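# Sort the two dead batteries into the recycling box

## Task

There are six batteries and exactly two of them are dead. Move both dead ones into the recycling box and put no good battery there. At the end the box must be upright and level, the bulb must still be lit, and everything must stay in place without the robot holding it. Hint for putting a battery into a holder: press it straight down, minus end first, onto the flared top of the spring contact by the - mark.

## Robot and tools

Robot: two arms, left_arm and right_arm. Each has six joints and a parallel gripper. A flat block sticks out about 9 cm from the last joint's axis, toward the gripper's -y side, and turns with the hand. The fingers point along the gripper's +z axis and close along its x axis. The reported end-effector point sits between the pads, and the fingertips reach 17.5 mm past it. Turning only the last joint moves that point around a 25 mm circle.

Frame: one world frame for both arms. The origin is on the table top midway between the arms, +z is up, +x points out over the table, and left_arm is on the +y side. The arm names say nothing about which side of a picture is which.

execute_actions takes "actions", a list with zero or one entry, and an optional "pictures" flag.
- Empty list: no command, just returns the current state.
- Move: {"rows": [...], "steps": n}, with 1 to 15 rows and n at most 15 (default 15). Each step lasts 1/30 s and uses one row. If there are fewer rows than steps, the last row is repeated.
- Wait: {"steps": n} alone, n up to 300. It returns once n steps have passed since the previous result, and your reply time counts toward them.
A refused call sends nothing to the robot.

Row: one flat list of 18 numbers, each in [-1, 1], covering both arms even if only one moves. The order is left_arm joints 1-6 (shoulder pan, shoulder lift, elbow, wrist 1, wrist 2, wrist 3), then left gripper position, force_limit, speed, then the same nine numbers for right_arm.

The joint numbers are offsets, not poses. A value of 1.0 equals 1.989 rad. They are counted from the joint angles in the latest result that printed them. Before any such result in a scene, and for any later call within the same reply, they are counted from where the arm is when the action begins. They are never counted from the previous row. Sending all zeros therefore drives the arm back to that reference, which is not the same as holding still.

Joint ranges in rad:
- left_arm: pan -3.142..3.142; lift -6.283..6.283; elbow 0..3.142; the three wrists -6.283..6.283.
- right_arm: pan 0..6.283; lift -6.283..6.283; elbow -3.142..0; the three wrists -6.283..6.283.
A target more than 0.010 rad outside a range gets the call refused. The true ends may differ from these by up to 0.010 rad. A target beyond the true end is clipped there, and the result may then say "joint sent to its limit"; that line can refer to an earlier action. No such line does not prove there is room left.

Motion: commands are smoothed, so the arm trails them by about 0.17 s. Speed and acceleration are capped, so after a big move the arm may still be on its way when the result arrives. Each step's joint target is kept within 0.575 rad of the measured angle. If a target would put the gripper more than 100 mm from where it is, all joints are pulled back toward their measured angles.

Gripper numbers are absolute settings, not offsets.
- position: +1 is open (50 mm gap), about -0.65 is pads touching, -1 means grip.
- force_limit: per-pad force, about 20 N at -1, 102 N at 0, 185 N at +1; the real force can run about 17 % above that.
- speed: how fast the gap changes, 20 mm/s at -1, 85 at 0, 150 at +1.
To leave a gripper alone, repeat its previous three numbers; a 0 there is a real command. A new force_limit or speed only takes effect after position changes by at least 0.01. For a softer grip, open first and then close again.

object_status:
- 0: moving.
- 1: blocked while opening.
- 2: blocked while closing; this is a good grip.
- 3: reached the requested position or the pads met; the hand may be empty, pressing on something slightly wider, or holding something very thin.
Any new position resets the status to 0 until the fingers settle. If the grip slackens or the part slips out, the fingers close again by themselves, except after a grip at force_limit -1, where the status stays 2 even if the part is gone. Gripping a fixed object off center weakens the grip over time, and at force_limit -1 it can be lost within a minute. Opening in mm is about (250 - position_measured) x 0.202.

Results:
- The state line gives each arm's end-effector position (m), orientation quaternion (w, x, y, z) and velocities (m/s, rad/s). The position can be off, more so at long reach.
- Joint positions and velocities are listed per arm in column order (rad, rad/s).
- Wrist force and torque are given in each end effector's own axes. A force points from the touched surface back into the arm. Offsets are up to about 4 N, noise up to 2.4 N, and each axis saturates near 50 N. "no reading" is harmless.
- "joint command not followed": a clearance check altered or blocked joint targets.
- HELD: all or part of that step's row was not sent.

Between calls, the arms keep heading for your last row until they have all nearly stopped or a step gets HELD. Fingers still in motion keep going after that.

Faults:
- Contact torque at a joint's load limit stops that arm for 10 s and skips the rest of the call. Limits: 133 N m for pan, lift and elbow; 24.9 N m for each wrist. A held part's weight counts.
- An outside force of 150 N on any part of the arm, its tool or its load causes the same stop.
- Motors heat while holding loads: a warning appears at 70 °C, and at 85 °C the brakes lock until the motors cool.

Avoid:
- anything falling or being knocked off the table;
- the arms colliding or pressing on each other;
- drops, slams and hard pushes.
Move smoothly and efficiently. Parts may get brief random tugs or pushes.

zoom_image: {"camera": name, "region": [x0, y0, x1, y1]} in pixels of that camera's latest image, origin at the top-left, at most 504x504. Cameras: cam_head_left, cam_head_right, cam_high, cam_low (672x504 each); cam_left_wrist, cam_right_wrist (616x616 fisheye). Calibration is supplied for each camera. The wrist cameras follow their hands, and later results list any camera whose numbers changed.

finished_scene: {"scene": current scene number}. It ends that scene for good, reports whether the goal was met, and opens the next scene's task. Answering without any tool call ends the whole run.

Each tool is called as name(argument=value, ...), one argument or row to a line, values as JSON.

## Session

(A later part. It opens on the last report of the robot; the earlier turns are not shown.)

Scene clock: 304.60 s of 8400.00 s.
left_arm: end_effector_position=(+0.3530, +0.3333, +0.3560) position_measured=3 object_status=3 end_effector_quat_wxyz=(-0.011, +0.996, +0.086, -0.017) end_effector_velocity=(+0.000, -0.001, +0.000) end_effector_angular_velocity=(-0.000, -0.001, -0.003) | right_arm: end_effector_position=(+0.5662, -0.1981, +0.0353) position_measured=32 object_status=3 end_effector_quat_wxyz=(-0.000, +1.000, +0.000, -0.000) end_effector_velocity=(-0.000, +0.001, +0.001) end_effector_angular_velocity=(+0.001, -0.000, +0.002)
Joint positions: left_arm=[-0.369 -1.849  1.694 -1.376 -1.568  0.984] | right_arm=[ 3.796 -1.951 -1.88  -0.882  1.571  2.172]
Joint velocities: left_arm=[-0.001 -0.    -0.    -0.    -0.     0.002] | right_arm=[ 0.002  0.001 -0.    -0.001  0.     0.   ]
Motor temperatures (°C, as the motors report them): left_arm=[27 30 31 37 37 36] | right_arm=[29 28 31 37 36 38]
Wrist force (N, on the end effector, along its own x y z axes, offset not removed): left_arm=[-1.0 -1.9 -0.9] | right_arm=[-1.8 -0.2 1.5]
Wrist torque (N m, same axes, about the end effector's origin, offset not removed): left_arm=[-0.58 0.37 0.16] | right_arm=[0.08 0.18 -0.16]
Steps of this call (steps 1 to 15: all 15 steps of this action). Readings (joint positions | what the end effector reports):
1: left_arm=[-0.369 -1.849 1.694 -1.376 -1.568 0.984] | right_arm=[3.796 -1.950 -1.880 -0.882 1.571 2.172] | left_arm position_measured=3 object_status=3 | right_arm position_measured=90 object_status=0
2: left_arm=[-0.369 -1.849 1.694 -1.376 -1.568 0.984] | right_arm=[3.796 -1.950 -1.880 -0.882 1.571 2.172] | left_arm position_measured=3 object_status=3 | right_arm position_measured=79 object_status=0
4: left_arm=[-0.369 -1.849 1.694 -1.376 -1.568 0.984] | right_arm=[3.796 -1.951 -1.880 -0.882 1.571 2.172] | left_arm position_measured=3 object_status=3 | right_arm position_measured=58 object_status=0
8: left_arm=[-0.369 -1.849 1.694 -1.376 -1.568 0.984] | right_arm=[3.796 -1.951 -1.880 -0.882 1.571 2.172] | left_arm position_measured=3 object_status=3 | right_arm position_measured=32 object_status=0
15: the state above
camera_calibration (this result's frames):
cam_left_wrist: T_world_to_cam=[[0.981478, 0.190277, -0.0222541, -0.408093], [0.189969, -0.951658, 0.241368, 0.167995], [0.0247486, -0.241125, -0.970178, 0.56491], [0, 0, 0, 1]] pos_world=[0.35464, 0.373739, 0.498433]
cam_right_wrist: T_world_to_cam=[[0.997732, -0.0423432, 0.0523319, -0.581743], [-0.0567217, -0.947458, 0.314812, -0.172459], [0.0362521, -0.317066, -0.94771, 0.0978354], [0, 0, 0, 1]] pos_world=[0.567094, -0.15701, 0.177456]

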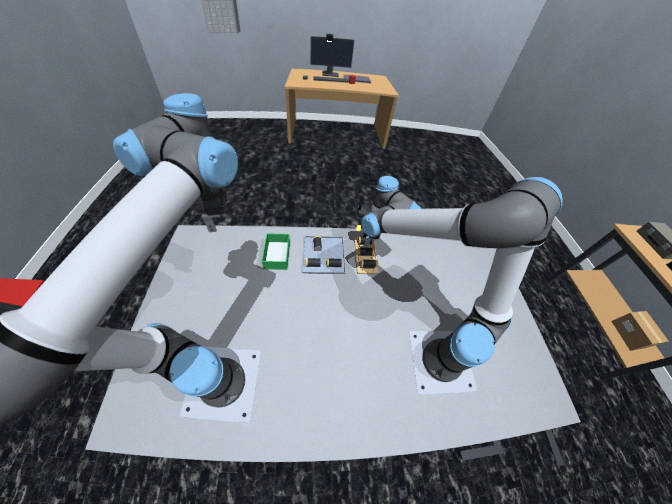

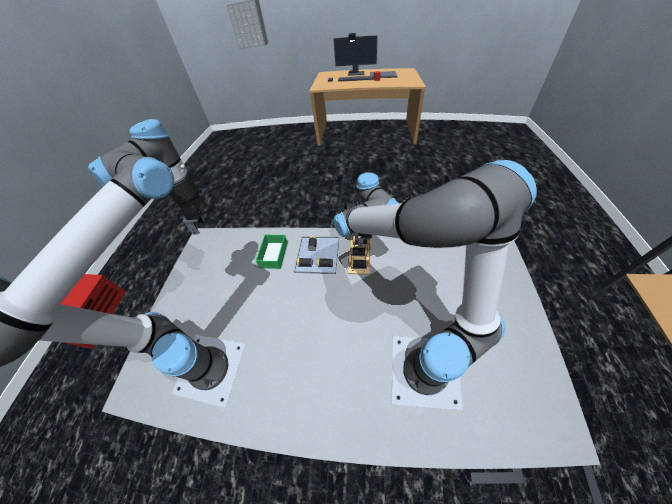

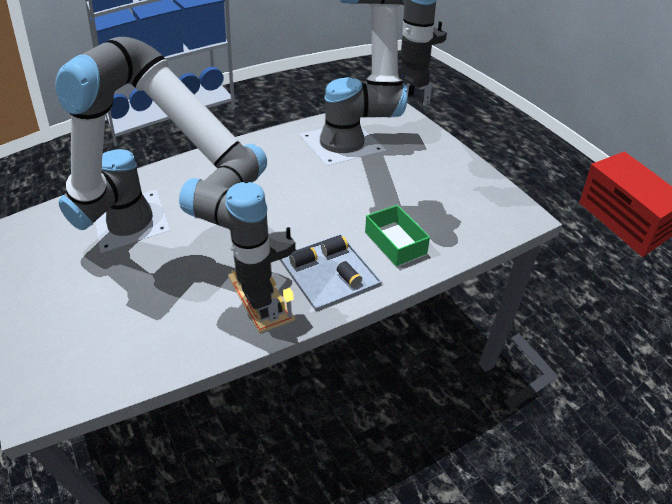

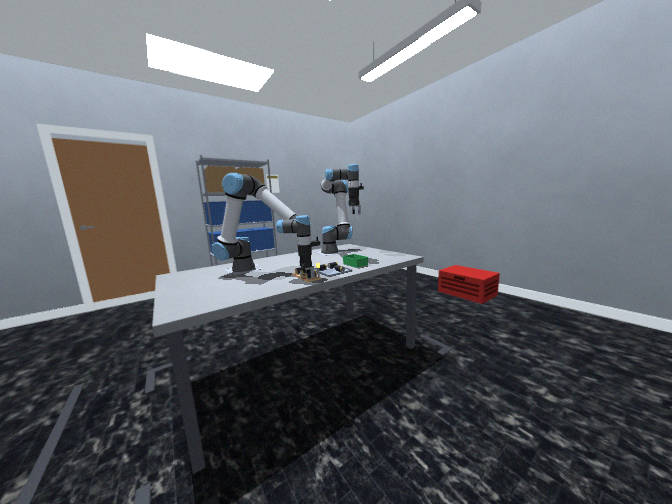

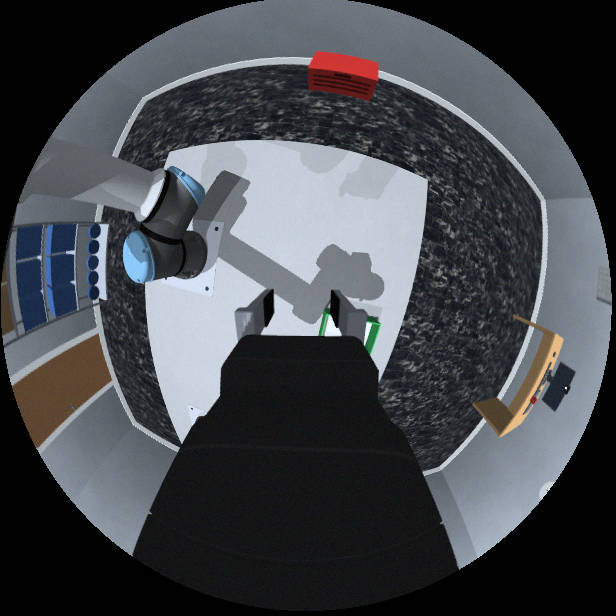

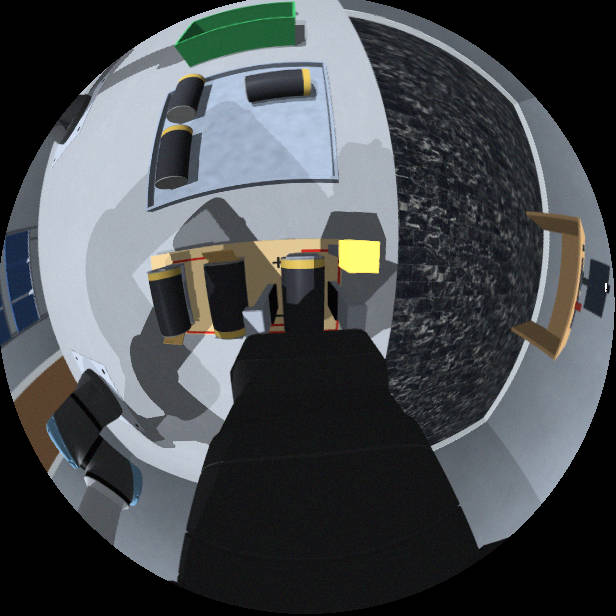

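execute_actions(
  actions=[
    {"rows":[[0,0,0,0,0,0,1,0,0,0,0.039,0.0296,-0.0686,0,0,0.8,0,-0.3]],"steps":15},
  ],
  pictures=false,
)

execute_actions(
  actions=[
    {"steps":8},
  ],
  pictures=false,
)

execute_actions(
  actions=[
    {"rows":[[0,0,0,0,0,0,1,0,0,0,0.0312,-0.0417,0.0106,0,0,0.8,0,-0.3],[0,0,0,0,0,0,1,0,0,0,0.0312,-0.0417,0.0106,0,0,0.8,0,-0.3],[0,0,0,0,0,0,1,0,0,0,0.0312,-0.0417,0.0106,0,0,0.8,0,-0.3],[0,0,0,0,0,0,1,0,0,0,0.0312,-0.0417,0.0106,0,0,0.8,0,-0.3],[0,0,0,0,0,0,1,0,0,0.1769,0.0312,-0.0417,0.0106,0,0.1771,0.8,0,-0.3]],"steps":15},
  ],
  pictures=false,
)

execute_actions(
  actions=[
    {"steps":25},
  ],
)

Scene clock: 316.77 s of 8400.00 s.
left_arm: end_effector_position=(+0.3530, +0.3333, +0.3560) position_measured=3 object_status=3 end_effector_quat_wxyz=(-0.011, +0.996, +0.086, -0.017) end_effector_velocity=(+0.000, +0.000, -0.001) end_effector_angular_velocity=(+0.001, +0.001, +0.002) | right_arm: end_effector_position=(+0.5664, -0.1980, +0.0885) position_measured=32 object_status=3 end_effector_quat_wxyz=(-0.000, +1.000, +0.000, +0.000) end_effector_velocity=(-0.001, -0.001, +0.012) end_effector_angular_velocity=(+0.000, +0.001, -0.000)
Joint positions: left_arm=[-0.369 -1.849  1.694 -1.376 -1.568  0.984] | right_arm=[ 3.796 -1.875 -1.823 -1.014  1.571  2.172]
Joint velocities: left_arm=[ 0.001  0.002 -0.     0.     0.    -0.002] | right_arm=[-0.     0.017  0.012 -0.03   0.001 -0.   ]
Motor temperatures (°C, as the motors report them): left_arm=[27 30 31 37 37 36] | right_arm=[29 28 31 37 36 38]
Wrist force (N, on the end effector, along its own x y z axes, offset not removed): left_arm=[-5.1 -1.6 0.6] | right_arm=[1.1 0.5 1.2]
Wrist torque (N m, same axes, about the end effector's origin, offset not removed): left_arm=[-0.69 1.15 0.29] | right_arm=[0.15 -0.26 -0.15]
Steps of this call (steps 1 to 15: the robot went on to your last target; steps 16 to 90: nothing new was sent; then 8.67 s passed at rest; steps 91 to 105: all 15 steps of this action). Readings (joint positions | what the end effector reports):
91: left_arm=[-0.369 -1.849 1.694 -1.376 -1.568 0.984] | right_arm=[3.796 -1.950 -1.880 -0.882 1.571 2.172] | left_arm position_measured=3 object_status=3 | right_arm position_measured=32 object_status=3
92: left_arm=[-0.369 -1.849 1.694 -1.376 -1.568 0.984] | right_arm=[3.796 -1.945 -1.875 -0.888 1.571 2.172] | left_arm position_measured=3 object_status=3 | right_arm position_measured=32 object_status=3
94: left_arm=[-0.369 -1.849 1.694 -1.376 -1.568 0.984] | right_arm=[3.796 -1.917 -1.854 -0.931 1.571 2.172] | left_arm position_measured=3 object_status=3 | right_arm position_measured=32 object_status=3
98: left_arm=[-0.369 -1.849 1.694 -1.376 -1.568 0.984] | right_arm=[3.796 -1.887 -1.832 -0.990 1.571 2.172] | left_arm position_measured=3 object_status=3 | right_arm position_measured=32 object_status=3
105: the state above

Scene clock: 317.03 s of 8400.00 s.
left_arm: end_effector_position=(+0.3530, +0.3333, +0.3560) position_measured=3 object_status=3 end_effector_quat_wxyz=(-0.011, +0.996, +0.086, -0.017) end_effector_velocity=(-0.000, -0.000, -0.000) end_effector_angular_velocity=(+0.000, +0.000, -0.001) | right_arm: end_effector_position=(+0.5663, -0.1981, +0.0896) position_measured=32 object_status=3 end_effector_quat_wxyz=(-0.000, +1.000, +0.000, -0.000) end_effector_velocity=(-0.000, +0.000, +0.001) end_effector_angular_velocity=(-0.000, +0.001, +0.000)
Joint positions: left_arm=[-0.369 -1.849  1.694 -1.376 -1.568  0.984] | right_arm=[ 3.796 -1.873 -1.821 -1.018  1.571  2.172]
Joint velocities: left_arm=[-0.    -0.     0.     0.    -0.     0.001] | right_arm=[ 0.     0.001  0.001 -0.003  0.     0.   ]
Motor temperatures (°C, as the motors report them): left_arm=[27 30 31 37 37 36] | right_arm=[29 28 31 37 36 38]
Wrist force (N, on the end effector, along its own x y z axes, offset not removed): left_arm=[-0.9 3.6 0.2] | right_arm=[0.8 -0.7 2.7]
Wrist torque (N m, same axes, about the end effector's origin, offset not removed): left_arm=[0.41 0.31 0.18] | right_arm=[0.02 -0.37 -0.16]
Steps of this call (steps 1 to 8: the robot went on to your last target). Readings (joint positions | what the end effector reports):
1: left_arm=[-0.369 -1.849 1.694 -1.376 -1.568 0.984] | right_arm=[3.796 -1.874 -1.822 -1.015 1.571 2.172] | left_arm position_measured=3 object_status=3 | right_arm position_measured=32 object_status=3
2: left_arm=[-0.369 -1.849 1.694 -1.376 -1.568 0.984] | right_arm=[3.796 -1.874 -1.822 -1.016 1.571 2.172] | left_arm position_measured=3 object_status=3 | right_arm position_measured=32 object_status=3
4: left_arm=[-0.369 -1.849 1.694 -1.376 -1.568 0.984] | right_arm=[3.796 -1.874 -1.822 -1.017 1.571 2.172] | left_arm position_measured=3 object_status=3 | right_arm position_measured=32 object_status=3
8: the state above

Scene clock: 317.53 s of 8400.00 s.
left_arm: end_effector_position=(+0.3530, +0.3333, +0.3560) position_measured=3 object_status=3 end_effector_quat_wxyz=(-0.011, +0.996, +0.086, -0.017) end_effector_velocity=(+0.000, +0.000, -0.000) end_effector_angular_velocity=(+0.000, +0.000, +0.002) | right_arm: end_effector_position=(+0.4734, -0.0825, +0.0900) position_measured=32 object_status=3 end_effector_quat_wxyz=(-0.000, +1.000, +0.000, +0.000) end_effector_velocity=(-0.230, +0.284, -0.002) end_effector_angular_velocity=(-0.003, +0.003, +0.008)
Joint positions: left_arm=[-0.369 -1.849  1.694 -1.376 -1.568  0.984] | right_arm=[ 4.068 -1.816 -1.898 -0.998  1.571  2.444]
Joint velocities: left_arm=[ 0.001  0.001 -0.    -0.     0.    -0.001] | right_arm=[ 0.674  0.037 -0.053  0.012  0.     0.666]
Motor temperatures (°C, as the motors report them): left_arm=[27 30 31 37 37 36] | right_arm=[29 28 31 37 36 38]
Wrist force (N, on the end effector, along its own x y z axes, offset not removed): left_arm=[-3.9 -1.8 -0.1] | right_arm=[-3.5 -3.6 2.8]
Wrist torque (N m, same axes, about the end effector's origin, offset not removed): left_arm=[-0.63 0.78 0.27] | right_arm=[-0.24 0.36 -0.05]
Steps of this call (steps 1 to 15: all 15 steps of this action). Readings (joint positions | what the end effector reports):
1: left_arm=[-0.369 -1.849 1.694 -1.376 -1.568 0.984] | right_arm=[3.796 -1.873 -1.821 -1.018 1.571 2.172] | left_arm position_measured=3 object_status=3 | right_arm position_measured=32 object_status=3
2: left_arm=[-0.369 -1.849 1.694 -1.376 -1.568 0.984] | right_arm=[3.796 -1.868 -1.827 -1.015 1.571 2.172] | left_arm position_measured=3 object_status=3 | right_arm position_measured=32 object_status=3
4: left_arm=[-0.369 -1.849 1.694 -1.376 -1.568 0.984] | right_arm=[3.796 -1.846 -1.856 -1.008 1.571 2.172] | left_arm position_measured=3 object_status=3 | right_arm position_measured=32 object_status=3
8: left_arm=[-0.369 -1.849 1.694 -1.376 -1.568 0.984] | right_arm=[3.854 -1.828 -1.880 -1.002 1.571 2.230] | left_arm position_measured=3 object_status=3 | right_arm position_measured=32 object_status=3
15: the state above

Scene clock: 318.37 s of 8400.00 s.
left_arm: end_effector_position=(+0.3530, +0.3333, +0.3560) position_measured=3 object_status=3 end_effector_quat_wxyz=(-0.011, +0.996, +0.086, -0.017) end_effector_velocity=(-0.000, +0.000, +0.000) end_effector_angular_velocity=(-0.000, -0.000, -0.000) | right_arm: end_effector_position=(+0.4449, -0.0500, +0.0898) position_measured=32 object_status=3 end_effector_quat_wxyz=(-0.000, +1.000, +0.000, +0.000) end_effector_velocity=(-0.000, +0.001, +0.000) end_effector_angular_velocity=(+0.002, -0.001, +0.000)
Joint positions: left_arm=[-0.369 -1.849  1.694 -1.376 -1.568  0.984] | right_arm=[ 4.147 -1.811 -1.904 -0.997  1.571  2.524]
Joint velocities: left_arm=[ 0.    -0.001  0.     0.    -0.     0.001] | right_arm=[ 0.001  0.    -0.     0.002  0.001  0.001]
Motor temperatures (°C, as the motors report them): left_arm=[27 30 31 37 37 36] | right_arm=[29 28 31 37 36 38]
Wrist force (N, on the end effector, along its own x y z axes, offset not removed): left_arm=[-3.9 1.0 0.9] | right_arm=[0.2 0.4 2.2]
Wrist torque (N m, same axes, about the end effector's origin, offset not removed): left_arm=[-0.05 0.97 0.11] | right_arm=[0.14 -0.23 -0.07]
Steps of this call (steps 1 to 25: the robot went on to your last target). Readings (joint positions | what the end effector reports):
1: left_arm=[-0.369 -1.849 1.694 -1.376 -1.568 0.984] | right_arm=[4.087 -1.815 -1.900 -0.998 1.571 2.463] | left_arm position_measured=3 object_status=3 | right_arm position_measured=32 object_status=3
2: left_arm=[-0.369 -1.849 1.694 -1.376 -1.568 0.984] | right_arm=[4.102 -1.814 -1.901 -0.997 1.571 2.478] | left_arm position_measured=3 object_status=3 | right_arm position_measured=32 object_status=3
4: left_arm=[-0.369 -1.849 1.694 -1.376 -1.568 0.984] | right_arm=[4.122 -1.813 -1.902 -0.997 1.571 2.498] | left_arm position_measured=3 object_status=3 | right_arm position_measured=32 object_status=3
8: left_arm=[-0.369 -1.849 1.694 -1.376 -1.568 0.984] | right_arm=[4.139 -1.812 -1.904 -0.997 1.571 2.516] | left_arm position_measured=3 object_status=3 | right_arm position_measured=32 object_status=3
25: the state above
camera_calibration (this result's frames):
cam_left_wrist: T_world_to_cam=[[0.981478, 0.190277, -0.0222541, -0.408093], [0.189969, -0.951658, 0.241368, 0.167995], [0.0247486, -0.241125, -0.970178, 0.56491], [0, 0, 0, 1]] pos_world=[0.35464, 0.373739, 0.498433]
cam_right_wrist: T_world_to_cam=[[0.997711, -0.0427506, 0.0523908, -0.457228], [-0.0571216, -0.947484, 0.31466, -0.0559354], [0.0361876, -0.316933, -0.947757, 0.200938], [0, 0, 0, 1]] pos_world=[0.445715, -0.00886091, 0.231995]

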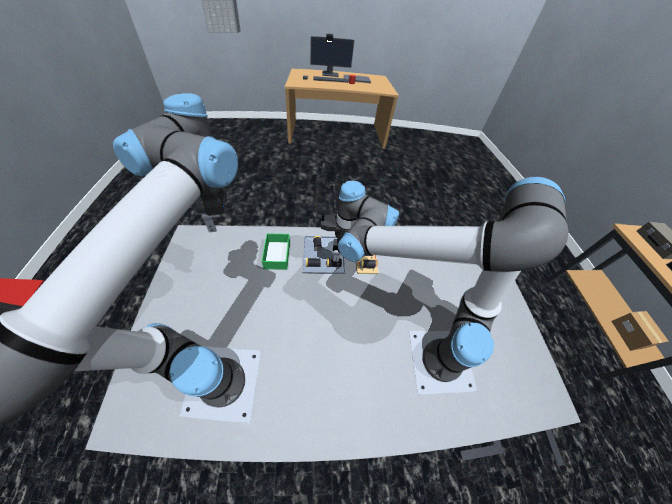

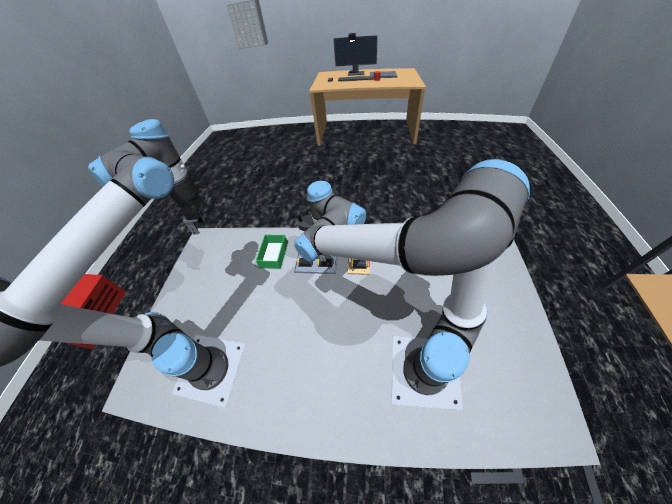

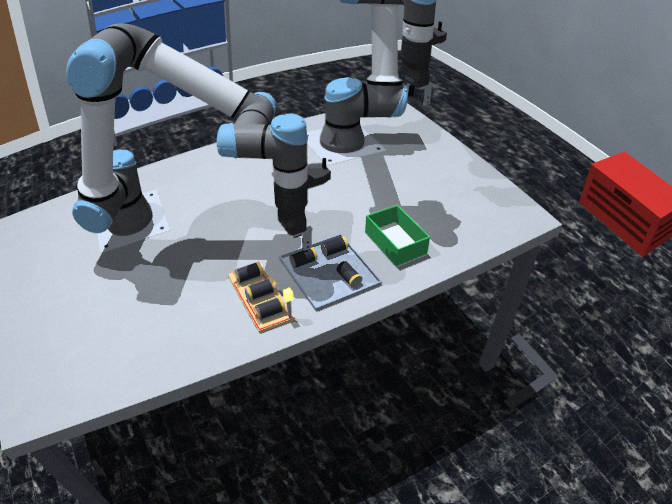

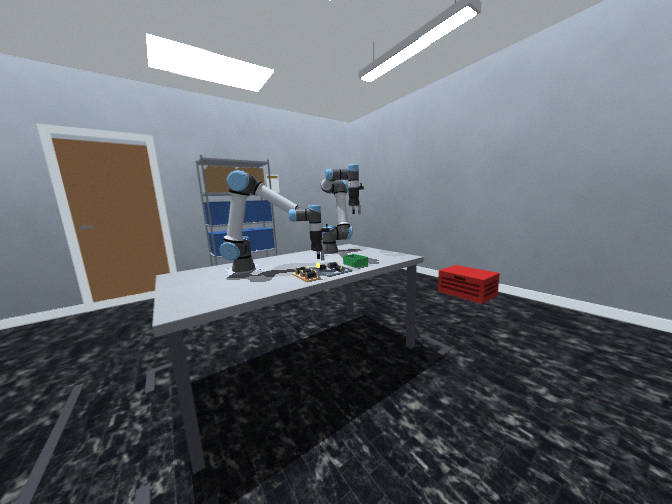

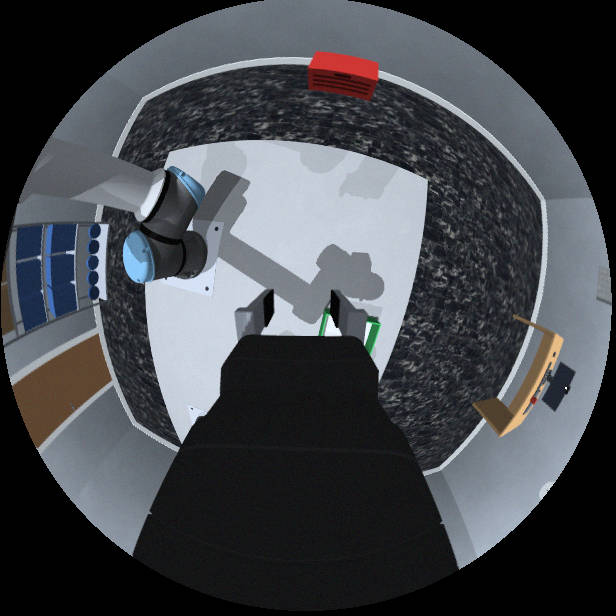

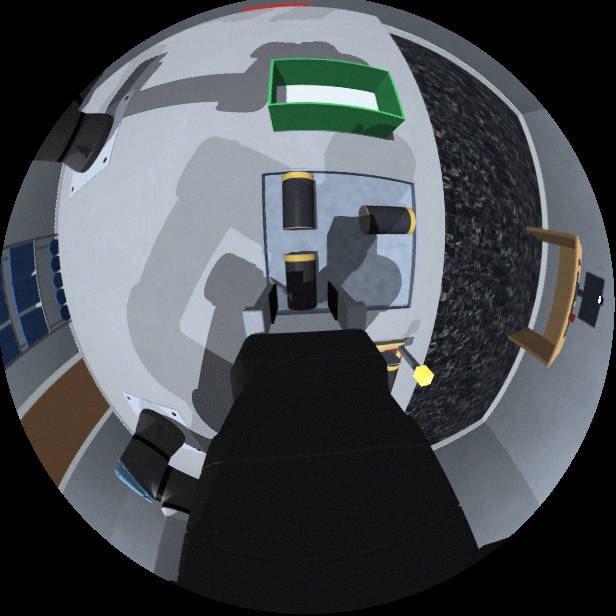

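execute_actions(
  actions=[
    {"rows":[[0,0,0,0,0,0,1,0,0,0,-0.0483,-0.034,0.0823,0,0,0.8,0,-0.3]],"steps":15},
  ],
  pictures=false,
)

execute_actions(
  actions=[
    {"steps":10},
  ],
  pictures=false,
)

execute_actions(
  actions=[
    {"rows":[[0,0,0,0,0,0,1,0,0,0,0,0,0,0,0,-1,0,-0.3]],"steps":15},
  ],
  pictures=false,
)

execute_actions(
  actions=[
    {"rows":[[0,0,0,0,0,0,1,0,0,0,0.0675,0.0476,-0.1151,0,0,-1,0,-0.3]],"steps":15},
  ],
  pictures=false,
)

execute_actions(
  actions=[
    {"steps":10},
  ],
  pictures=false,
)

execute_actions(
  actions=[
    {"rows":[[0,0,0,0,0,0,1,0,0,0.0933,-0.2256,0.3139,-0.0883,0,0.0933,-1,0,-0.3]],"steps":15},
  ],
  pictures=false,
)

execute_actions(
  actions=[
    {"steps":30},
  ],
)

Scene clock: 326.90 s of 8400.00 s.
left_arm: end_effector_position=(+0.3530, +0.3333, +0.3560) position_measured=3 object_status=3 end_effector_quat_wxyz=(-0.011, +0.996, +0.086, -0.017) end_effector_velocity=(+0.000, -0.000, +0.000) end_effector_angular_velocity=(-0.000, -0.001, +0.001) | right_arm: end_effector_position=(+0.4448, -0.0500, +0.0289) position_measured=32 object_status=3 end_effector_quat_wxyz=(+0.000, +1.000, +0.000, -0.000) end_effector_velocity=(+0.001, +0.000, -0.012) end_effector_angular_velocity=(+0.004, -0.004, -0.001)
Joint positions: left_arm=[-0.369 -1.849  1.694 -1.376 -1.568  0.984] | right_arm=[ 4.148 -1.905 -1.97  -0.838  1.571  2.524]
Joint velocities: left_arm=[-0.    -0.    -0.    -0.001  0.    -0.001] | right_arm=[-0.001 -0.02  -0.014  0.039 -0.001 -0.   ]
Motor temperatures (°C, as the motors report them): left_arm=[27 30 31 37 37 36] | right_arm=[29 28 31 37 36 38]
Wrist force (N, on the end effector, along its own x y z axes, offset not removed): left_arm=[-0.2 3.7 2.9] | right_arm=[0.2 -1.1 1.6]
Wrist torque (N m, same axes, about the end effector's origin, offset not removed): left_arm=[0.43 0.14 0.04] | right_arm=[-0.12 -0.22 -0.16]
Steps of this call (steps 1 to 15: the robot went on to your last target; steps 16 to 90: nothing new was sent; then 5.03 s passed at rest; steps 91 to 105: all 15 steps of this action). Readings (joint positions | what the end effector reports):
91: left_arm=[-0.369 -1.849 1.694 -1.376 -1.568 0.984] | right_arm=[4.148 -1.811 -1.905 -0.996 1.571 2.524] | left_arm position_measured=3 object_status=3 | right_arm position_measured=32 object_status=3
92: left_arm=[-0.369 -1.849 1.694 -1.376 -1.568 0.984] | right_arm=[4.148 -1.817 -1.910 -0.990 1.571 2.524] | left_arm position_measured=3 object_status=3 | right_arm position_measured=32 object_status=3
94: left_arm=[-0.369 -1.849 1.694 -1.376 -1.568 0.984] | right_arm=[4.148 -1.850 -1.934 -0.942 1.571 2.524] | left_arm position_measured=3 object_status=3 | right_arm position_measured=32 object_status=3
98: left_arm=[-0.369 -1.849 1.694 -1.376 -1.568 0.984] | right_arm=[4.148 -1.889 -1.960 -0.868 1.571 2.524] | left_arm position_measured=3 object_status=3 | right_arm position_measured=32 object_status=3
105: the state above

Scene clock: 327.23 s of 8400.00 s.
left_arm: end_effector_position=(+0.3530, +0.3333, +0.3560) position_measured=3 object_status=3 end_effector_quat_wxyz=(-0.011, +0.996, +0.086, -0.017) end_effector_velocity=(-0.000, -0.000, -0.001) end_effector_angular_velocity=(+0.001, +0.002, +0.002) | right_arm: end_effector_position=(+0.4449, -0.0499, +0.0275) position_measured=32 object_status=3 end_effector_quat_wxyz=(-0.000, +1.000, +0.000, -0.000) end_effector_velocity=(-0.000, +0.001, -0.001) end_effector_angular_velocity=(+0.001, -0.000, +0.001)
Joint positions: left_arm=[-0.369 -1.849  1.694 -1.376 -1.568  0.984] | right_arm=[ 4.147 -1.907 -1.972 -0.833  1.571  2.524]
Joint velocities: left_arm=[-0.     0.001  0.001  0.     0.    -0.002] | right_arm=[ 0.001 -0.002 -0.001  0.003  0.    -0.   ]
Motor temperatures (°C, as the motors report them): left_arm=[27 30 31 37 37 36] | right_arm=[29 28 31 37 36 38]
Wrist force (N, on the end effector, along its own x y z axes, offset not removed): left_arm=[-0.4 -3.1 2.6] | right_arm=[-0.3 0.7 3.5]
Wrist torque (N m, same axes, about the end effector's origin, offset not removed): left_arm=[-0.81 0.27 0.14] | right_arm=[0.25 -0.13 -0.15]
Steps of this call (steps 1 to 10: the robot went on to your last target). Readings (joint positions | what the end effector reports):
1: left_arm=[-0.369 -1.849 1.694 -1.376 -1.568 0.984] | right_arm=[4.148 -1.905 -1.971 -0.837 1.571 2.524] | left_arm position_measured=3 object_status=3 | right_arm position_measured=32 object_status=3
2: left_arm=[-0.369 -1.849 1.694 -1.376 -1.568 0.984] | right_arm=[4.148 -1.906 -1.971 -0.836 1.571 2.524] | left_arm position_measured=3 object_status=3 | right_arm position_measured=32 object_status=3
4: left_arm=[-0.369 -1.849 1.694 -1.376 -1.568 0.984] | right_arm=[4.148 -1.906 -1.971 -0.834 1.571 2.524] | left_arm position_measured=3 object_status=3 | right_arm position_measured=32 object_status=3
8: left_arm=[-0.369 -1.849 1.694 -1.376 -1.568 0.984] | right_arm=[4.147 -1.907 -1.972 -0.833 1.571 2.524] | left_arm position_measured=3 object_status=3 | right_arm position_measured=32 object_status=3
10: the state above

Scene clock: 327.73 s of 8400.00 s.
left_arm: end_effector_position=(+0.3530, +0.3333, +0.3560) position_measured=3 object_status=3 end_effector_quat_wxyz=(-0.011, +0.996, +0.086, -0.017) end_effector_velocity=(+0.000, +0.000, +0.000) end_effector_angular_velocity=(-0.000, -0.000, -0.000) | right_arm: end_effector_position=(+0.4449, -0.0499, +0.0274) position_measured=94 object_status=2 end_effector_quat_wxyz=(-0.000, +1.000, +0.000, +0.000) end_effector_velocity=(-0.000, +0.000, -0.001) end_effector_angular_velocity=(-0.000, +0.000, +0.001)
Joint positions: left_arm=[-0.369 -1.849  1.694 -1.376 -1.568  0.984] | right_arm=[ 4.147 -1.907 -1.972 -0.833  1.571  2.524]
Joint velocities: left_arm=[ 0.001 -0.    -0.    -0.     0.     0.001] | right_arm=[ 0.001 -0.001 -0.     0.001  0.    -0.   ]
Motor temperatures (°C, as the motors report them): left_arm=[27 30 31 37 37 36] | right_arm=[29 28 31 37 36 38]
Wrist force (N, on the end effector, along its own x y z axes, offset not removed): left_arm=[0.9 2.4 -1.2] | right_arm=[-0.8 0.0 1.5]
Wrist torque (N m, same axes, about the end effector's origin, offset not removed): left_arm=[-0.01 -0.13 0.10] | right_arm=[0.08 -0.05 -0.11]
Steps of this call (steps 1 to 15: all 15 steps of this action). Readings (joint positions | what the end effector reports):
1: left_arm=[-0.369 -1.849 1.694 -1.376 -1.568 0.984] | right_arm=[4.147 -1.907 -1.972 -0.833 1.571 2.524] | left_arm position_measured=3 object_status=3 | right_arm position_measured=37 object_status=0
2: left_arm=[-0.369 -1.849 1.694 -1.376 -1.568 0.984] | right_arm=[4.147 -1.907 -1.972 -0.833 1.571 2.524] | left_arm position_measured=3 object_status=3 | right_arm position_measured=47 object_status=0
4: left_arm=[-0.369 -1.849 1.694 -1.376 -1.568 0.984] | right_arm=[4.147 -1.907 -1.972 -0.833 1.571 2.524] | left_arm position_measured=3 object_status=3 | right_arm position_measured=69 object_status=0
8: left_arm=[-0.369 -1.849 1.694 -1.376 -1.568 0.984] | right_arm=[4.147 -1.907 -1.972 -0.833 1.571 2.524] | left_arm position_measured=3 object_status=3 | right_arm position_measured=94 object_status=0
15: the state above

Scene clock: 328.23 s of 8400.00 s.
left_arm: end_effector_position=(+0.3530, +0.3333, +0.3560) position_measured=3 object_status=3 end_effector_quat_wxyz=(-0.011, +0.996, +0.086, -0.017) end_effector_velocity=(+0.000, +0.000, -0.000) end_effector_angular_velocity=(+0.000, +0.001, +0.001) | right_arm: end_effector_position=(+0.4437, -0.0516, +0.1131) position_measured=94 object_status=2 end_effector_quat_wxyz=(-0.001, +1.000, +0.000, +0.000) end_effector_velocity=(-0.004, -0.005, +0.018) end_effector_angular_velocity=(-0.010, +0.007, +0.000)
Joint positions: left_arm=[-0.369 -1.849  1.694 -1.376 -1.568  0.984] | right_arm=[ 4.147 -1.777 -1.88  -1.055  1.571  2.524]
Joint velocities: left_arm=[ 0.001  0.001  0.    -0.     0.    -0.001] | right_arm=[ 0.     0.029  0.021 -0.063  0.     0.   ]
Motor temperatures (°C, as the motors report them): left_arm=[27 30 31 37 37 36] | right_arm=[29 28 31 37 36 38]
Wrist force (N, on the end effector, along its own x y z axes, offset not removed): left_arm=[-3.2 -1.4 3.9] | right_arm=[0.4 -0.1 2.6]
Wrist torque (N m, same axes, about the end effector's origin, offset not removed): left_arm=[-0.31 0.61 0.23] | right_arm=[0.08 -0.31 -0.16]
Steps of this call (steps 1 to 15: all 15 steps of this action). Readings (joint positions | what the end effector reports):
1: left_arm=[-0.369 -1.849 1.694 -1.376 -1.568 0.984] | right_arm=[4.147 -1.907 -1.972 -0.833 1.571 2.524] | left_arm position_measured=3 object_status=3 | right_arm position_measured=94 object_status=2
2: left_arm=[-0.369 -1.849 1.694 -1.376 -1.568 0.984] | right_arm=[4.147 -1.901 -1.966 -0.840 1.571 2.524] | left_arm position_measured=3 object_status=3 | right_arm position_measured=94 object_status=2
4: left_arm=[-0.369 -1.849 1.694 -1.376 -1.568 0.984] | right_arm=[4.147 -1.858 -1.934 -0.896 1.571 2.524] | left_arm position_measured=3 object_status=3 | right_arm position_measured=94 object_status=2
8: left_arm=[-0.369 -1.849 1.694 -1.376 -1.568 0.984] | right_arm=[4.147 -1.800 -1.895 -1.008 1.571 2.524] | left_arm position_measured=3 object_status=3 | right_arm position_measured=94 object_status=2
15: the state above

Scene clock: 328.57 s of 8400.00 s.
left_arm: end_effector_position=(+0.3530, +0.3333, +0.3560) position_measured=3 object_status=3 end_effector_quat_wxyz=(-0.011, +0.996, +0.086, -0.017) end_effector_velocity=(-0.000, -0.000, +0.000) end_effector_angular_velocity=(-0.000, -0.000, -0.000) | right_arm: end_effector_position=(+0.4433, -0.0521, +0.1152) position_measured=94 object_status=2 end_effector_quat_wxyz=(-0.000, +1.000, +0.000, +0.000) end_effector_velocity=(-0.000, -0.001, +0.000) end_effector_angular_velocity=(-0.003, +0.002, -0.001)
Joint positions: left_arm=[-0.369 -1.849  1.694 -1.376 -1.568  0.984] | right_arm=[ 4.147 -1.773 -1.877 -1.062  1.571  2.524]
Joint velocities: left_arm=[-0. -0. -0.  0. -0.  0.] | right_arm=[-0.001  0.001  0.001 -0.006 -0.    -0.   ]
Motor temperatures (°C, as the motors report them): left_arm=[27 30 31 37 37 36] | right_arm=[29 28 31 37 36 38]
Wrist force (N, on the end effector, along its own x y z axes, offset not removed): left_arm=[-5.1 -0.9 2.7] | right_arm=[0.6 -0.8 2.5]
Wrist torque (N m, same axes, about the end effector's origin, offset not removed): left_arm=[-0.29 1.16 0.22] | right_arm=[-0.08 -0.23 -0.10]
Steps of this call (steps 1 to 10: the robot went on to your last target). Readings (joint positions | what the end effector reports):
1: left_arm=[-0.369 -1.849 1.694 -1.376 -1.568 0.984] | right_arm=[4.147 -1.776 -1.879 -1.057 1.571 2.524] | left_arm position_measured=3 object_status=3 | right_arm position_measured=94 object_status=2
2: left_arm=[-0.369 -1.849 1.694 -1.376 -1.568 0.984] | right_arm=[4.147 -1.775 -1.879 -1.058 1.571 2.524] | left_arm position_measured=3 object_status=3 | right_arm position_measured=94 object_status=2
4: left_arm=[-0.369 -1.849 1.694 -1.376 -1.568 0.984] | right_arm=[4.147 -1.774 -1.878 -1.060 1.571 2.524] | left_arm position_measured=3 object_status=3 | right_arm position_measured=94 object_status=2
8: left_arm=[-0.369 -1.849 1.694 -1.376 -1.568 0.984] | right_arm=[4.147 -1.773 -1.877 -1.061 1.571 2.524] | left_arm position_measured=3 object_status=3 | right_arm position_measured=94 object_status=2
10: the state above

Scene clock: 329.07 s of 8400.00 s.
left_arm: end_effector_position=(+0.3530, +0.3333, +0.3560) position_measured=3 object_status=3 end_effector_quat_wxyz=(-0.011, +0.996, +0.086, -0.017) end_effector_velocity=(+0.000, -0.000, +0.000) end_effector_angular_velocity=(-0.000, -0.001, +0.002) | right_arm: end_effector_position=(+0.4562, +0.1580, +0.1025) position_measured=94 object_status=2 end_effector_quat_wxyz=(+0.005, +1.000, +0.000, -0.003) end_effector_velocity=(+0.000, +0.362, -0.015) end_effector_angular_velocity=(+0.094, -0.049, +0.004)
Joint positions: left_arm=[-0.369 -1.849  1.694 -1.376 -1.568  0.984] | right_arm=[ 4.306 -2.148 -1.364 -1.212  1.571  2.682]
Joint velocities: left_arm=[ 0.    -0.    -0.    -0.     0.    -0.002] | right_arm=[ 0.231 -0.617  0.935 -0.211  0.     0.226]
Motor temperatures (°C, as the motors report them): left_arm=[27 30 31 37 37 36] | right_arm=[29 28 31 37 36 38]
Wrist force (N, on the end effector, along its own x y z axes, offset not removed): left_arm=[-2.6 -0.5 1.8] | right_arm=[0.5 -6.7 5.1]
Wrist torque (N m, same axes, about the end effector's origin, offset not removed): left_arm=[-0.45 0.60 0.05] | right_arm=[-0.74 -0.34 -0.16]
Steps of this call (steps 1 to 15: all 15 steps of this action). Readings (joint positions | what the end effector reports):
1: left_arm=[-0.369 -1.849 1.694 -1.376 -1.568 0.984] | right_arm=[4.148 -1.773 -1.877 -1.062 1.571 2.524] | left_arm position_measured=3 object_status=3 | right_arm position_measured=94 object_status=2
2: left_arm=[-0.369 -1.849 1.694 -1.376 -1.568 0.984] | right_arm=[4.153 -1.779 -1.871 -1.068 1.571 2.529] | left_arm position_measured=3 object_status=3 | right_arm position_measured=94 object_status=2
4: left_arm=[-0.369 -1.849 1.694 -1.376 -1.568 0.984] | right_arm=[4.181 -1.831 -1.814 -1.094 1.571 2.557] | left_arm position_measured=3 object_status=3 | right_arm position_measured=94 object_status=2
8: left_arm=[-0.369 -1.849 1.694 -1.376 -1.568 0.984] | right_arm=[4.228 -1.951 -1.648 -1.139 1.571 2.605] | left_arm position_measured=3 object_status=3 | right_arm position_measured=94 object_status=2
15: the state above

Scene clock: 330.07 s of 8400.00 s.
left_arm: end_effector_position=(+0.3530, +0.3333, +0.3560) position_measured=3 object_status=3 end_effector_quat_wxyz=(-0.011, +0.996, +0.086, -0.017) end_effector_velocity=(+0.000, +0.000, -0.000) end_effector_angular_velocity=(+0.000, +0.001, +0.000) | right_arm: end_effector_position=(+0.4549, +0.2001, +0.0998) position_measured=94 object_status=2 end_effector_quat_wxyz=(-0.000, +1.000, +0.000, -0.000) end_effector_velocity=(+0.001, -0.001, +0.001) end_effector_angular_velocity=(+0.000, +0.000, -0.001)
Joint positions: left_arm=[-0.369 -1.849  1.694 -1.376 -1.568  0.984] | right_arm=[ 4.333 -2.222 -1.253 -1.237  1.571  2.709]
Joint velocities: left_arm=[ 0.     0.001  0.    -0.    -0.     0.   ] | right_arm=[-0.001  0.001  0.    -0.001  0.    -0.   ]
Motor temperatures (°C, as the motors report them): left_arm=[27 30 31 37 37 36] | right_arm=[29 28 31 37 36 38]
Wrist force (N, on the end effector, along its own x y z axes, offset not removed): left_arm=[-2.3 -0.5 0.2] | right_arm=[1.1 -0.7 2.7]
Wrist torque (N m, same axes, about the end effector's origin, offset not removed): left_arm=[-0.35 0.56 0.09] | right_arm=[-0.04 -0.35 -0.13]
Steps of this call (steps 1 to 30: the robot went on to your last target). Readings (joint positions | what the end effector reports):
1: left_arm=[-0.369 -1.849 1.694 -1.376 -1.568 0.984] | right_arm=[4.313 -2.166 -1.337 -1.218 1.571 2.689] | left_arm position_measured=3 object_status=3 | right_arm position_measured=94 object_status=2
2: left_arm=[-0.369 -1.849 1.694 -1.376 -1.568 0.984] | right_arm=[4.318 -2.180 -1.316 -1.223 1.571 2.694] | left_arm position_measured=3 object_status=3 | right_arm position_measured=94 object_status=2
4: left_arm=[-0.369 -1.849 1.694 -1.376 -1.568 0.984] | right_arm=[4.324 -2.198 -1.289 -1.229 1.571 2.701] | left_arm position_measured=3 object_status=3 | right_arm position_measured=94 object_status=2
8: left_arm=[-0.369 -1.849 1.694 -1.376 -1.568 0.984] | right_arm=[4.330 -2.214 -1.264 -1.235 1.571 2.707] | left_arm position_measured=3 object_status=3 | right_arm position_measured=94 object_status=2
30: the state above
All arms were judged still, so your last target was given up. Only a new action makes them travel on or press farther. Fingers that are still opening or closing keep moving.
camera_calibration (this result's frames):
cam_left_wrist: T_world_to_cam=[[0.981478, 0.190277, -0.0222539, -0.408093], [0.189969, -0.951658, 0.241368, 0.167996], [0.0247487, -0.241125, -0.970178, 0.56491], [0, 0, 0, 1]] pos_world=[0.35464, 0.373739, 0.498433]
cam_right_wrist: T_world_to_cam=[[0.997711, -0.0428124, 0.0523364, -0.457066], [-0.0571622, -0.947488, 0.31464, 0.178439], [0.0361176, -0.316912, -0.947767, 0.289282], [0, 0, 0, 1]] pos_world=[0.455772, 0.241177, 0.241949]

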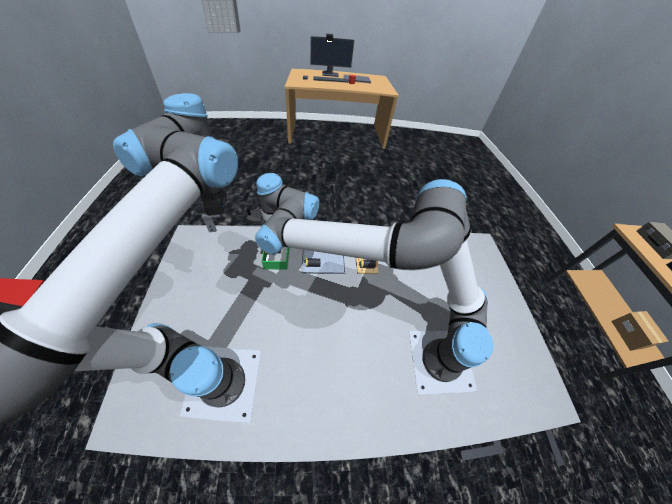

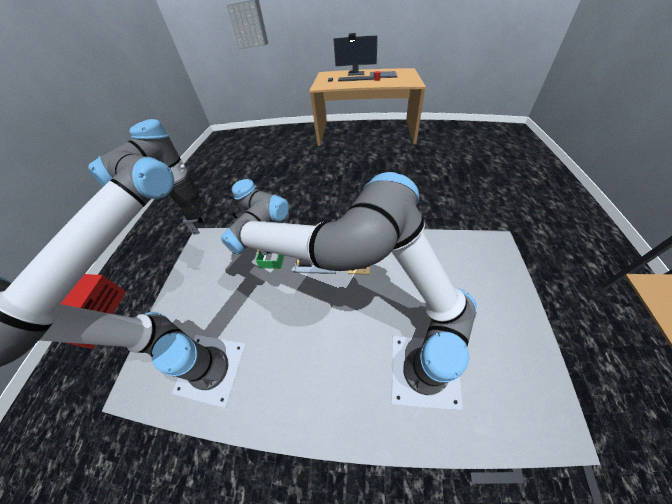

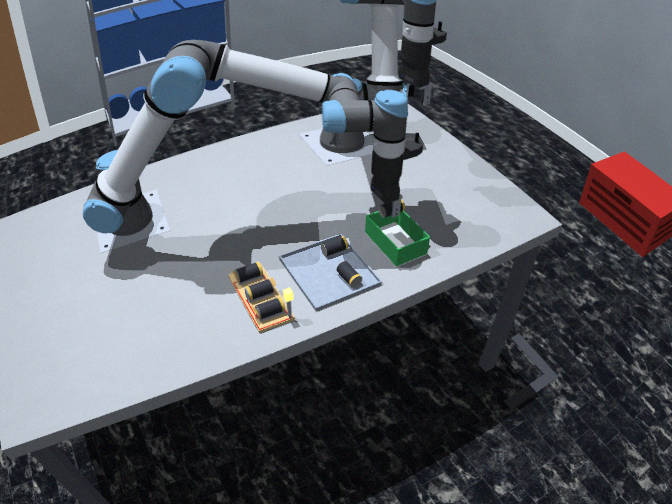

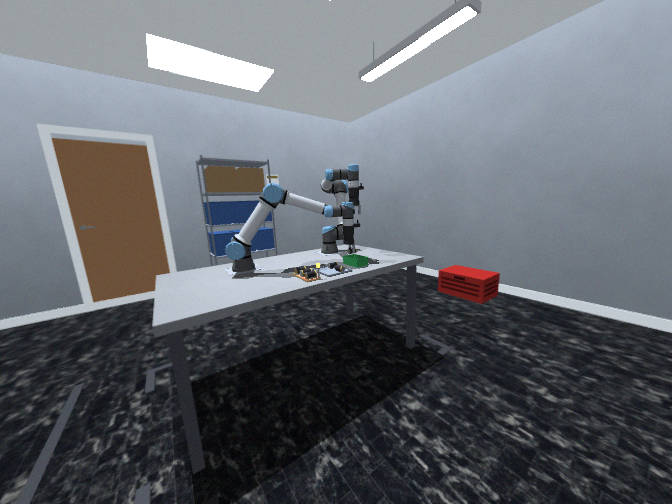

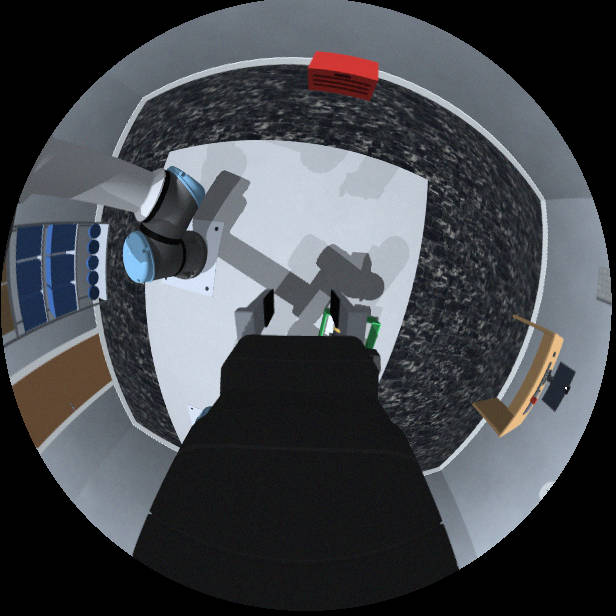

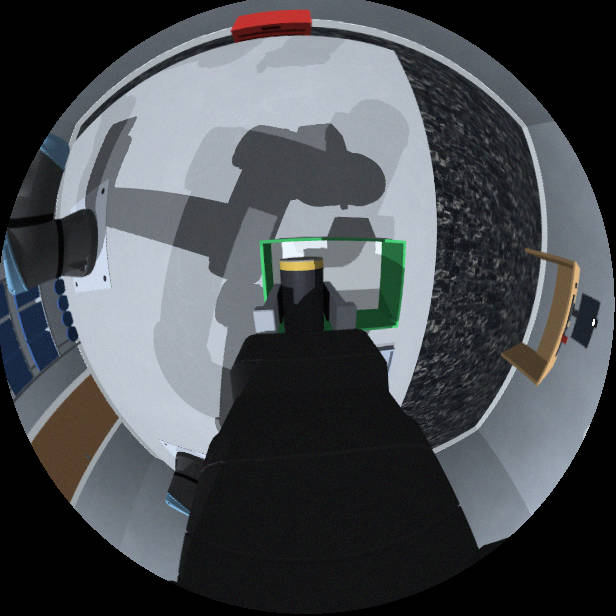

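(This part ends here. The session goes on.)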